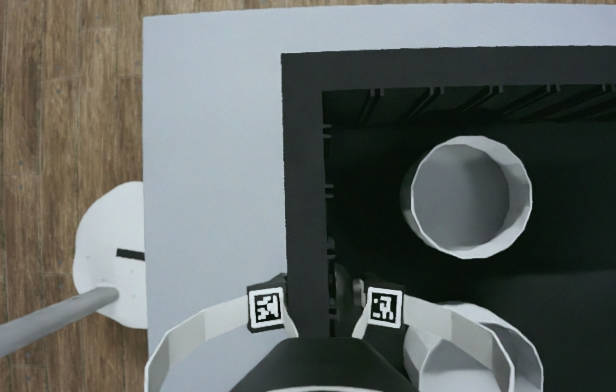

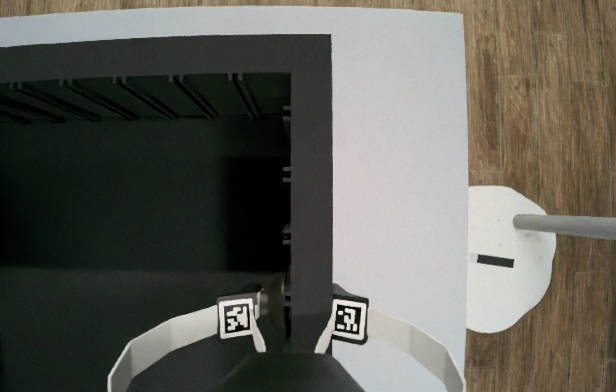

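execute_actions([
  {"r1":{"base":{"strafe_m":1.6},"joints":{"arm_m":0.331}},"r2":{"base":{"strafe_m":-1.6}}},
], cameras=["r1_wrist_camera"])

Scene clock: 51.83 s.
r1.base_odometry: x=-1.106 y=-2.751 heading=+2.984 (m, m, rad; r1's odometry frame)
r1.turned_by_wheels: +0.000 (rad since the last result)
r1.turned_by_imu: +0.001 (rad since the last result)
r1.base_tilt: forward=+0.0 right=-0.2 (deg)
r1.lidar_m: 0.47 0.51 1.98 1.93 2.45 1.76 1.66 1.75 2.43 1.27 1.29 3.17
r1.base_status: done
r1.joint_positions: lift_m=+1.030 arm_m=+0.330 wrist_yaw_rad=+3.140 wrist_pitch_rad=+1.573 wrist_roll_rad=+1.570 gripper_m=-0.034
r1.joint_status: all done
r1.motor_effort: lift_m=+25(25) arm_m=+6(9) wrist_yaw_rad=+1(4) wrist_pitch_rad=-6(11) wrist_roll_rad=+1(0) gripper_m=-17(18) wheel_0=-1(6) wheel_1=+4(15) wheel_2=+0(2) (%)
r1.hand_pose: x=+0.5014 y=+0.0874 z=+0.9193 quat_wxyz=(+0.501, -0.500, +0.500, +0.499) (m; r1's base frame)
r1.wrist_depth_mm: 1205 1205 1182 1160 1160 1160 1138 / 1182 1182 1182 193 190 189 187 / 1182 1205 1160 241 276 259 268 / 1205 960 1182 191 274 254 268 / 1182 960 1060 191 274 270 267 / 1205 946 183 190 180 268 264 / 1205 1182 1182 - 247 233 266
r2.base_odometry: x=-1.518 y=-0.007 heading=-2.039 (m, m, rad; r2's odometry frame)
r2.turned_by_wheels: +0.000 (rad since the last result)
r2.turned_by_imu: -0.010 (rad since the last result)
r2.base_tilt: forward=+0.0 right=+0.5 (deg)
r2.lidar_m: 0.47 3.18 1.31 1.33 2.40 1.72 1.66 1.73 2.38 1.95 2.00 0.53
r2.base_status: done
r2.joint_positions: lift_m=+1.030 arm_m=+0.349 wrist_yaw_rad=+0.002 wrist_pitch_rad=+1.567 wrist_roll_rad=+1.569 gripper_m=-0.034
r2.joint_status: not commanded
r2.motor_effort: lift_m=+22(22) arm_m=-5(5) wrist_yaw_rad=-5(7) wrist_pitch_rad=+8(13) wrist_roll_rad=+2(1) gripper_m=-22(22) wheel_0=+0(11) wheel_1=-2(9) wheel_2=+1(1) (%)
r2.hand_pose: x=+0.5210 y=-0.0874 z=+0.9194 quat_wxyz=(+0.502, +0.500, +0.500, -0.498) (m; r2's base frame)
r2.wrist_depth_mm: 1118 1118 661 1138 1160 1138 1160 / 185 191 200 186 1138 1138 1160 / 268 270 270 271 1138 1138 1138 / 268 267 270 270 1138 946 1160 / 267 267 268 211 1118 917 931 / 265 267 184 183 1060 917 1138 / 265 265 266 140 1118 1138 1138
pictures: r1_wrist_camera
camera_calibration (this result's frames):
r1_wrist_camera: T_world_to_cam=[[0.998386, -0.0213965, -0.0526093, -0.432929], [-0.0224925, -0.99954, -0.0203301, 0.174976], [-0.0521501, 0.0214806, -0.998408, 1.16749], [0, 0, 0, 1]] pos_world=[0.49705, 0.140554, 1.14641]
Images, in order (width x height): r1_wrist_camera 616x392.

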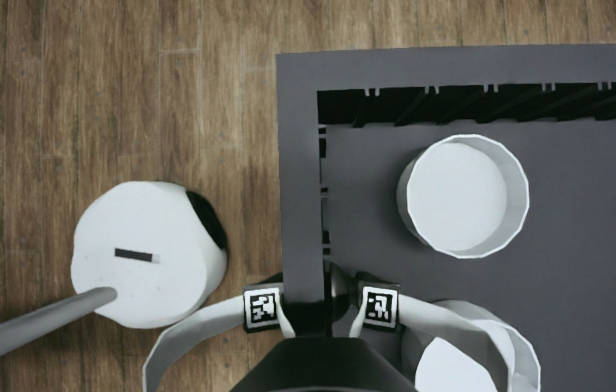

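execute_actions([
  {"r1":{"base":{"strafe_m":1.61},"joints":{"arm_m":0.344}},"r2":{"base":{"strafe_m":-1.6}}},
], cameras=["r1_wrist_camera","r1_head_left_camera"])

Scene clock: 61.37 s.
r1.base_odometry: x=-1.358 y=-4.341 heading=+2.984 (m, m, rad; r1's odometry frame)
r1.turned_by_wheels: +0.000 (rad since the last result)
r1.turned_by_imu: +0.000 (rad since the last result)
r1.base_tilt: forward=+0.0 right=-0.2 (deg)
r1.lidar_m: 0.48 0.44 0.36 0.74 0.76 1.06 1.66 1.75 2.39 2.85 2.96 3.18
r1.base_status: done
r1.joint_positions: lift_m=+1.030 arm_m=+0.343 wrist_yaw_rad=+3.138 wrist_pitch_rad=+1.576 wrist_roll_rad=+1.570 gripper_m=-0.034
r1.joint_status: all done
r1.motor_effort: lift_m=+25(25) arm_m=+5(11) wrist_yaw_rad=+6(5) wrist_pitch_rad=-15(16) wrist_roll_rad=+1(1) gripper_m=-19(18) wheel_0=-2(5) wheel_1=+3(16) wheel_2=+0(1) (%)
r1.hand_pose: x=+0.5157 y=+0.0874 z=+0.9193 quat_wxyz=(+0.502, -0.501, +0.499, +0.498) (m; r1's base frame)
r1.wrist_depth_mm: 1182 392 392 387 384 384 382 / 1229 1205 1182 193 191 189 188 / 1182 1205 1160 278 276 257 271 / 1182 960 1160 277 276 254 270 / 1160 976 1182 206 276 256 268 / 976 960 185 191 182 271 270 / 1182 1182 1160 - 250 237 268
r2.base_odometry: x=-2.947 y=+0.715 heading=-2.039 (m, m, rad; r2's odometry frame)
r2.turned_by_wheels: +0.000 (rad since the last result)
r2.turned_by_imu: -0.009 (rad since the last result)
r2.base_tilt: forward=+0.2 right=+0.6 (deg)
r2.lidar_m: 0.50 3.21 2.95 2.87 2.36 1.73 1.66 1.13 0.81 0.77 0.41 0.44
r2.base_status: done
r2.joint_positions: lift_m=+1.030 arm_m=+0.349 wrist_yaw_rad=+0.003 wrist_pitch_rad=+1.564 wrist_roll_rad=+1.569 gripper_m=-0.034
r2.joint_status: not commanded
r2.motor_effort: lift_m=+22(22) arm_m=-4(5) wrist_yaw_rad=-8(9) wrist_pitch_rad=+17(17) wrist_roll_rad=+2(2) gripper_m=-23(23) wheel_0=+1(13) wheel_1=-1(10) wheel_2=+1(3) (%)
r2.hand_pose: x=+0.5218 y=-0.0874 z=+0.9194 quat_wxyz=(+0.503, +0.501, +0.499, -0.497) (m; r2's base frame)
r2.wrist_depth_mm: 382 379 285 384 387 389 1160 / 189 195 202 186 1138 1138 1160 / 271 270 271 270 1138 1160 1138 / 270 270 270 270 1138 946 1160 / 267 268 267 208 1138 917 931 / 267 267 185 184 1138 931 1138 / 266 266 266 145 1118 1138 1138
pictures: r1_head_left_camera, r1_wrist_camera
camera_calibration (this result's frames):
r1_wrist_camera: T_world_to_cam=[[0.998505, -0.023308, -0.0494332, -0.45001], [-0.0243409, -0.999496, -0.0203967, 0.176303], [-0.0489328, 0.0215695, -0.998569, 1.16672], [0, 0, 0, 1]] pos_world=[0.51072, 0.14056, 1.1464]
Images, in order (width x height): r1_head_left_camera 420x672, r1_wrist_camera 616x392.

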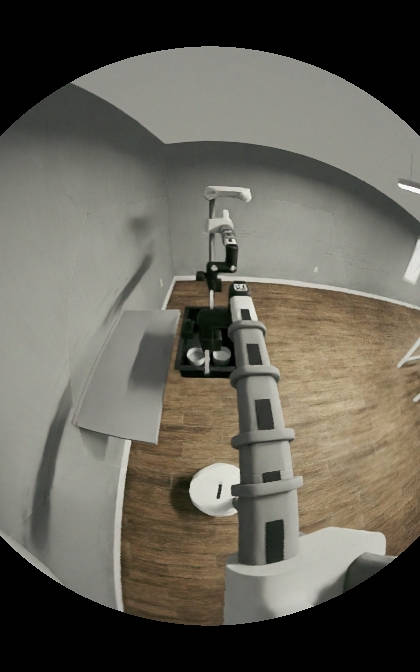

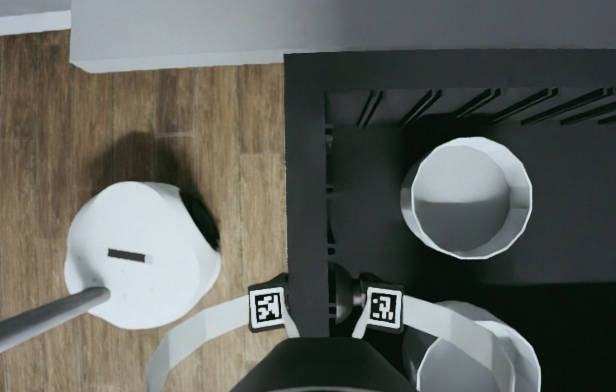

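execute_actions([
  {"r1":{"base":{"strafe_m":0.42},"joints":{"arm_m":0.358,"lift_m":0.97}},"r2":{"base":{"strafe_m":-0.42},"joints":{"lift_m":0.97}}},
], cameras=[])

execute_actions([
  {"r1":{"joints":{"lift_m":0.928},"pace":"slow"},"r2":{"joints":{"lift_m":0.928},"pace":"slow"}},
], cameras=[])

execute_actions([
  {"r1":{"joints":{"gripper_m":0.06}},"r2":{"joints":{"gripper_m":0.06}}},
], cameras=[])

execute_actions([
  {"r1":{"joints":{"lift_m":1.02}},"r2":{"joints":{"lift_m":1.02}}},
], cameras=[])

execute_actions([
  {"r1":{"base":{"translate_m":-0.3},"joints":{"arm_m":0.05}},"r2":{"base":{"translate_m":-0.3},"joints":{"arm_m":0.05}}},
], cameras=["r1_head_camera","r2_head_camera"])

zoom_image(camera="r2_head_camera", region=[170,240,310,360])

Scene clock: 72.93 s.
r1.base_odometry: x=-1.424 y=-4.756 heading=+2.984 (m, m, rad; r1's odometry frame)
r1.turned_by_wheels: +0.000 (rad since the last result)
r1.turned_by_imu: +0.000 (rad since the last result)
r1.base_tilt: forward=+0.0 right=-0.1 (deg)
r1.lidar_m: 0.25 0.25 0.33 0.31 0.34 0.48 1.37 1.72 2.39 3.31 3.42 0.25
r1.base_status: done
r1.joint_positions: lift_m=+0.970 arm_m=+0.357 wrist_yaw_rad=+3.140 wrist_pitch_rad=+1.572 wrist_roll_rad=+1.570 gripper_m=-0.034
r1.joint_status: all done
r1.motor_effort: lift_m=+20(29) arm_m=+6(10) wrist_yaw_rad=+1(6) wrist_pitch_rad=-5(16) wrist_roll_rad=+0(0) gripper_m=-18(18) wheel_0=-1(11) wheel_1=+4(15) wheel_2=+0(2) (%)
r1.hand_pose: x=+0.5283 y=+0.0874 z=+0.8598 quat_wxyz=(+0.500, -0.500, +0.500, +0.500) (m; r1's base frame)
r1.wrist_depth_mm: 336 332 330 329 325 319 319 / 336 332 329 193 191 189 188 / 334 332 329 193 277 257 270 / 334 329 329 277 274 254 270 / 336 330 329 211 276 255 267 / 332 332 183 191 181 270 267 / 334 330 329 - 248 236 267
r2.base_odometry: x=-3.321 y=+0.904 heading=-2.039 (m, m, rad; r2's odometry frame)
r2.turned_by_wheels: +0.000 (rad since the last result)
r2.turned_by_imu: -0.004 (rad since the last result)
r2.base_tilt: forward=+0.2 right=+0.5 (deg)
r2.lidar_m: 0.25 0.27 3.43 3.28 2.40 1.73 1.49 0.53 0.37 0.34 0.37 0.27
r2.base_status: done
r2.joint_positions: lift_m=+0.970 arm_m=+0.349 wrist_yaw_rad=+0.001 wrist_pitch_rad=+1.568 wrist_roll_rad=+1.569 gripper_m=-0.034
r2.joint_status: all done
r2.motor_effort: lift_m=+17(20) arm_m=-4(4) wrist_yaw_rad=-4(9) wrist_pitch_rad=+5(16) wrist_roll_rad=+2(2) gripper_m=-20(23) wheel_0=+1(9) wheel_1=-1(10) wheel_2=+0(1) (%)
r2.hand_pose: x=+0.5205 y=-0.0874 z=+0.8598 quat_wxyz=(+0.501, +0.500, +0.500, -0.499) (m; r2's base frame)
r2.wrist_depth_mm: 320 320 254 325 327 329 418 / 186 193 200 186 325 327 554 / 270 270 270 271 325 325 854 / 268 268 268 185 324 324 917 / 267 267 268 183 322 324 508 / 265 266 184 183 320 322 603 / 265 265 266 139 320 322 707
pictures: none
No camera images: the call's "cameras" was empty. Leave "cameras" out to get every camera's image.

Scene clock: 74.13 s.
r1.base_odometry: x=-1.424 y=-4.756 heading=+2.984 (m, m, rad; r1's odometry frame)
r1.turned_by_wheels: +0.000 (rad since the last result)
r1.turned_by_imu: +0.000 (rad since the last result)
r1.base_tilt: forward=+0.0 right=-0.2 (deg)
r1.lidar_m: 0.25 0.25 0.32 0.30 0.32 0.44 1.36 1.71 2.39 3.31 3.40 0.25
r1.base_status: not commanded
r1.joint_positions: lift_m=+0.928 arm_m=+0.357 wrist_yaw_rad=+3.140 wrist_pitch_rad=+1.572 wrist_roll_rad=+1.570 gripper_m=-0.034
r1.joint_status: all done
r1.motor_effort: lift_m=+19(20) arm_m=+6(6) wrist_yaw_rad=+1(0) wrist_pitch_rad=-4(5) wrist_roll_rad=+2(2) gripper_m=-19(19) wheel_0=+0(0) wheel_1=+4(4) wheel_2=+0(0) (%)
r1.hand_pose: x=+0.5283 y=+0.0874 z=+0.8178 quat_wxyz=(+0.500, -0.500, +0.500, +0.500) (m; r1's base frame)
r1.wrist_depth_mm: 293 290 287 285 282 278 277 / 293 290 287 194 191 189 187 / 293 289 287 194 274 257 270 / 293 290 286 277 276 254 270 / 293 289 286 212 273 255 267 / 291 287 183 191 180 271 268 / 290 289 285 - 249 235 267
r2.base_odometry: x=-3.321 y=+0.904 heading=-2.039 (m, m, rad; r2's odometry frame)
r2.turned_by_wheels: +0.000 (rad since the last result)
r2.turned_by_imu: +0.000 (rad since the last result)
r2.base_tilt: forward=+0.2 right=+0.5 (deg)
r2.lidar_m: 0.25 0.28 3.43 3.26 2.36 1.72 1.48 0.52 0.37 0.33 0.37 0.27
r2.base_status: not commanded
r2.joint_positions: lift_m=+0.928 arm_m=+0.349 wrist_yaw_rad=+0.001 wrist_pitch_rad=+1.568 wrist_roll_rad=+1.569 gripper_m=-0.034
r2.joint_status: all done
r2.motor_effort: lift_m=+16(15) arm_m=-4(4) wrist_yaw_rad=-4(4) wrist_pitch_rad=+5(5) wrist_roll_rad=+2(2) gripper_m=-22(23) wheel_0=+1(1) wheel_1=-1(1) wheel_2=+0(0) (%)
r2.hand_pose: x=+0.5205 y=-0.0874 z=+0.8179 quat_wxyz=(+0.501, +0.500, +0.500, -0.499) (m; r2's base frame)
r2.wrist_depth_mm: 278 278 234 282 285 286 287 / 186 193 200 186 283 283 286 / 270 270 271 271 282 285 285 / 268 270 268 185 282 283 285 / 267 267 268 183 281 281 282 / 265 266 184 183 279 281 282 / 264 265 266 139 277 279 281
pictures: none
No camera images: the call's "cameras" was empty. Leave "cameras" out to get every camera's image.

Scene clock: 75.77 s.
r1.base_odometry: x=-1.424 y=-4.756 heading=+2.984 (m, m, rad; r1's odometry frame)
r1.turned_by_wheels: +0.000 (rad since the last result)
r1.turned_by_imu: +0.000 (rad since the last result)
r1.base_tilt: forward=+0.0 right=-0.2 (deg)
r1.lidar_m: 0.25 0.25 0.32 0.30 0.32 0.45 1.36 1.74 2.37 3.31 3.42 0.26
r1.base_status: not commanded
r1.joint_positions: lift_m=+0.928 arm_m=+0.357 wrist_yaw_rad=+3.140 wrist_pitch_rad=+1.570 wrist_roll_rad=+1.570 gripper_m=+0.060
r1.joint_status: all done
r1.motor_effort: lift_m=+19(19) arm_m=+6(6) wrist_yaw_rad=+1(1) wrist_pitch_rad=+2(5) wrist_roll_rad=+0(1) gripper_m=-3(19) wheel_0=+0(0) wheel_1=+4(4) wheel_2=+0(0) (%)
r1.hand_pose: x=+0.5275 y=+0.0874 z=+0.8178 quat_wxyz=(+0.500, -0.500, +0.500, +0.500) (m; r1's base frame)
r1.wrist_depth_mm: 293 290 290 286 282 281 278 / 294 290 287 196 195 192 190 / 293 290 287 281 278 260 273 / 293 290 287 281 278 259 274 / 294 289 286 218 277 272 272 / 294 289 198 194 195 273 273 / 291 290 286 - 252 243 273
r2.base_odometry: x=-3.321 y=+0.904 heading=-2.039 (m, m, rad; r2's odometry frame)
r2.turned_by_wheels: +0.000 (rad since the last result)
r2.turned_by_imu: +0.000 (rad since the last result)
r2.base_tilt: forward=+0.1 right=+0.6 (deg)
r2.lidar_m: 0.25 0.28 3.43 3.30 2.37 1.69 1.50 0.52 0.37 0.33 0.37 0.29
r2.base_status: not commanded
r2.joint_positions: lift_m=+0.928 arm_m=+0.349 wrist_yaw_rad=+0.000 wrist_pitch_rad=+1.571 wrist_roll_rad=+1.569 gripper_m=+0.060
r2.joint_status: all done
r2.motor_effort: lift_m=+16(16) arm_m=-4(4) wrist_yaw_rad=+0(3) wrist_pitch_rad=-3(6) wrist_roll_rad=+1(2) gripper_m=-3(22) wheel_0=+1(1) wheel_1=-1(1) wheel_2=+0(0) (%)
r2.hand_pose: x=+0.5196 y=-0.0874 z=+0.8179 quat_wxyz=(+0.500, +0.500, +0.500, -0.500) (m; r2's base frame)
r2.wrist_depth_mm: 278 279 282 283 285 287 289 / 190 193 199 194 283 286 287 / 274 276 277 277 283 285 286 / 272 274 276 277 282 283 285 / 272 273 274 277 281 283 283 / 271 272 197 191 214 281 282 / 271 271 273 142 278 281 282
pictures: none
No camera images: the call's "cameras" was empty. Leave "cameras" out to get every camera's image.

Scene clock: 77.17 s.
r1.base_odometry: x=-1.424 y=-4.756 heading=+2.984 (m, m, rad; r1's odometry frame)
r1.turned_by_wheels: +0.000 (rad since the last result)
r1.turned_by_imu: +0.000 (rad since the last result)
r1.base_tilt: forward=+0.0 right=-0.1 (deg)
r1.lidar_m: 0.25 0.25 0.32 0.30 0.33 0.50 1.37 1.73 2.41 3.31 3.44 0.25
r1.base_status: not commanded
r1.joint_positions: lift_m=+1.020 arm_m=+0.357 wrist_yaw_rad=+3.140 wrist_pitch_rad=+1.570 wrist_roll_rad=+1.570 gripper_m=+0.060
r1.joint_status: all done
r1.motor_effort: lift_m=+24(30) arm_m=+6(6) wrist_yaw_rad=+1(0) wrist_pitch_rad=+3(3) wrist_roll_rad=-1(1) gripper_m=-2(3) wheel_0=+0(0) wheel_1=+4(4) wheel_2=+0(0) (%)
r1.hand_pose: x=+0.5275 y=+0.0874 z=+0.9095 quat_wxyz=(+0.500, -0.500, +0.500, +0.500) (m; r1's base frame)
r1.wrist_depth_mm: 392 384 382 379 373 373 368 / 521 389 382 379 373 373 370 / 917 387 379 370 351 349 351 / 1182 384 382 373 351 366 364 / 1205 384 382 368 368 366 362 / 750 382 196 285 195 364 362 / 1205 382 375 - 345 340 362
r2.base_odometry: x=-3.321 y=+0.904 heading=-2.039 (m, m, rad; r2's odometry frame)
r2.turned_by_wheels: +0.000 (rad since the last result)
r2.turned_by_imu: +0.000 (rad since the last result)
r2.base_tilt: forward=+0.1 right=+0.6 (deg)
r2.lidar_m: 0.25 0.29 3.44 3.28 2.37 1.73 1.52 0.51 0.38 0.36 0.38 0.28
r2.base_status: not commanded
r2.joint_positions: lift_m=+1.020 arm_m=+0.349 wrist_yaw_rad=+0.000 wrist_pitch_rad=+1.570 wrist_roll_rad=+1.569 gripper_m=+0.060
r2.joint_status: all done
r2.motor_effort: lift_m=+22(22) arm_m=-4(4) wrist_yaw_rad=+1(0) wrist_pitch_rad=-2(3) wrist_roll_rad=+1(1) gripper_m=-3(3) wheel_0=+1(1) wheel_1=-1(1) wheel_2=+0(0) (%)
r2.hand_pose: x=+0.5197 y=-0.0874 z=+0.9094 quat_wxyz=(+0.500, +0.500, +0.500, -0.500) (m; r2's base frame)
r2.wrist_depth_mm: 368 370 373 375 377 379 436 / 368 368 370 373 375 379 603 / 330 351 366 370 375 377 1098 / 345 366 366 368 373 375 1138 / 359 362 366 368 373 375 917 / 342 362 197 338 214 375 1118 / 357 340 362 142 368 373 1118
pictures: none
No camera images: the call's "cameras" was empty. Leave "cameras" out to get every camera's image.

Scene clock: 79.63 s.
r1.base_odometry: x=-1.128 y=-4.803 heading=+2.984 (m, m, rad; r1's odometry frame)
r1.turned_by_wheels: +0.000 (rad since the last result)
r1.turned_by_imu: +0.000 (rad since the last result)
r1.base_tilt: forward=+0.0 right=-0.2 (deg)
r1.lidar_m: 0.51 0.46 0.30 0.30 0.34 0.47 1.36 1.44 1.95 3.33 3.41 3.49
r1.base_status: done
r1.joint_positions: lift_m=+1.020 arm_m=+0.051 wrist_yaw_rad=+3.140 wrist_pitch_rad=+1.570 wrist_roll_rad=+1.570 gripper_m=+0.060
r1.joint_status: all done
r1.motor_effort: lift_m=+23(24) arm_m=-7(10) wrist_yaw_rad=+0(1) wrist_pitch_rad=+2(2) wrist_roll_rad=-1(0) gripper_m=-2(2) wheel_0=-3(9) wheel_1=-6(6) wheel_2=+4(14) (%)
r1.hand_pose: x=+0.2219 y=+0.0874 z=+0.9095 quat_wxyz=(+0.500, -0.500, +0.500, +0.500) (m; r1's base frame)
r1.wrist_depth_mm: 407 424 418 418 427 439 433 / 585 603 621 627 634 640 597 / 1098 1078 1138 1160 1160 1118 1118 / 1205 1182 946 1138 1138 1138 1118 / 1160 1182 931 931 1138 1138 1098 / 1205 1160 197 1160 194 1118 1138 / 1182 530 1138 - 1138 1098 1098
r2.base_odometry: x=-3.186 y=+1.172 heading=-2.039 (m, m, rad; r2's odometry frame)
r2.turned_by_wheels: +0.000 (rad since the last result)
r2.turned_by_imu: +0.001 (rad since the last result)
r2.base_tilt: forward=+0.1 right=+0.5 (deg)
r2.lidar_m: 0.56 3.53 3.41 3.35 1.95 1.42 1.33 0.52 0.37 0.34 0.37 0.51
r2.base_status: done
r2.joint_positions: lift_m=+1.020 arm_m=+0.051 wrist_yaw_rad=+0.000 wrist_pitch_rad=+1.570 wrist_roll_rad=+1.570 gripper_m=+0.060
r2.joint_status: all done
r2.motor_effort: lift_m=+21(21) arm_m=-5(5) wrist_yaw_rad=+1(1) wrist_pitch_rad=-1(2) wrist_roll_rad=+0(1) gripper_m=-3(3) wheel_0=-2(8) wheel_1=-2(9) wheel_2=+1(13) (%)
r2.hand_pose: x=+0.2220 y=-0.0874 z=+0.9095 quat_wxyz=(+0.500, +0.500, +0.500, -0.500) (m; r2's base frame)
r2.wrist_depth_mm: 436 436 449 452 455 445 452 / 574 621 640 654 654 647 627 / 1042 1098 1118 1118 1138 1138 1138 / 1118 1098 1118 1118 917 1118 1138 / 1098 1118 1118 931 917 917 392 / 1098 1098 196 1098 214 1118 1138 / 1098 1098 1098 142 1118 1118 1138
pictures: r1_head_camera, r2_head_camera
Images, in order (width x height): r1_head_camera 420x560, r2_head_camera 420x560.

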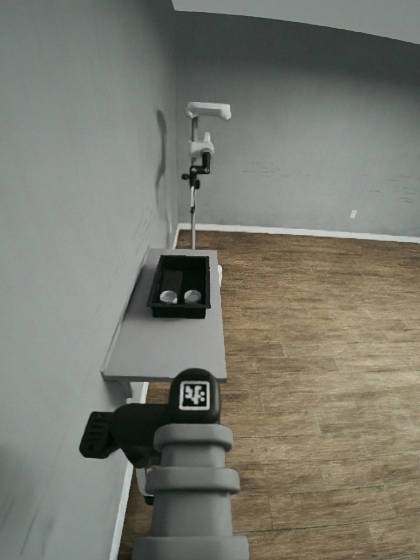

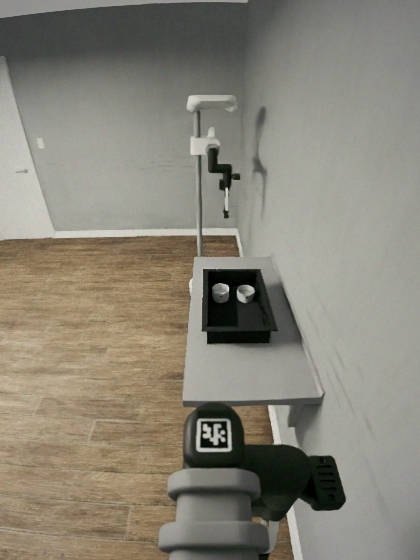

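Region (170, 240, 310, 360) of r2_head_camera's 420x560 image, scaled by 3.600, with more detail than that image has; it fills the top 432 rows of this view, and the rest is white.

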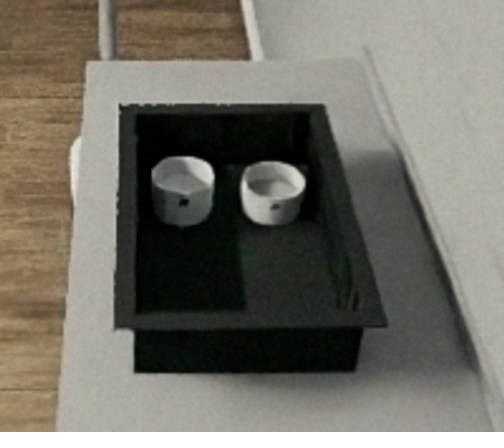

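finished_scene(scene=2)

The scene is finished: the task was done.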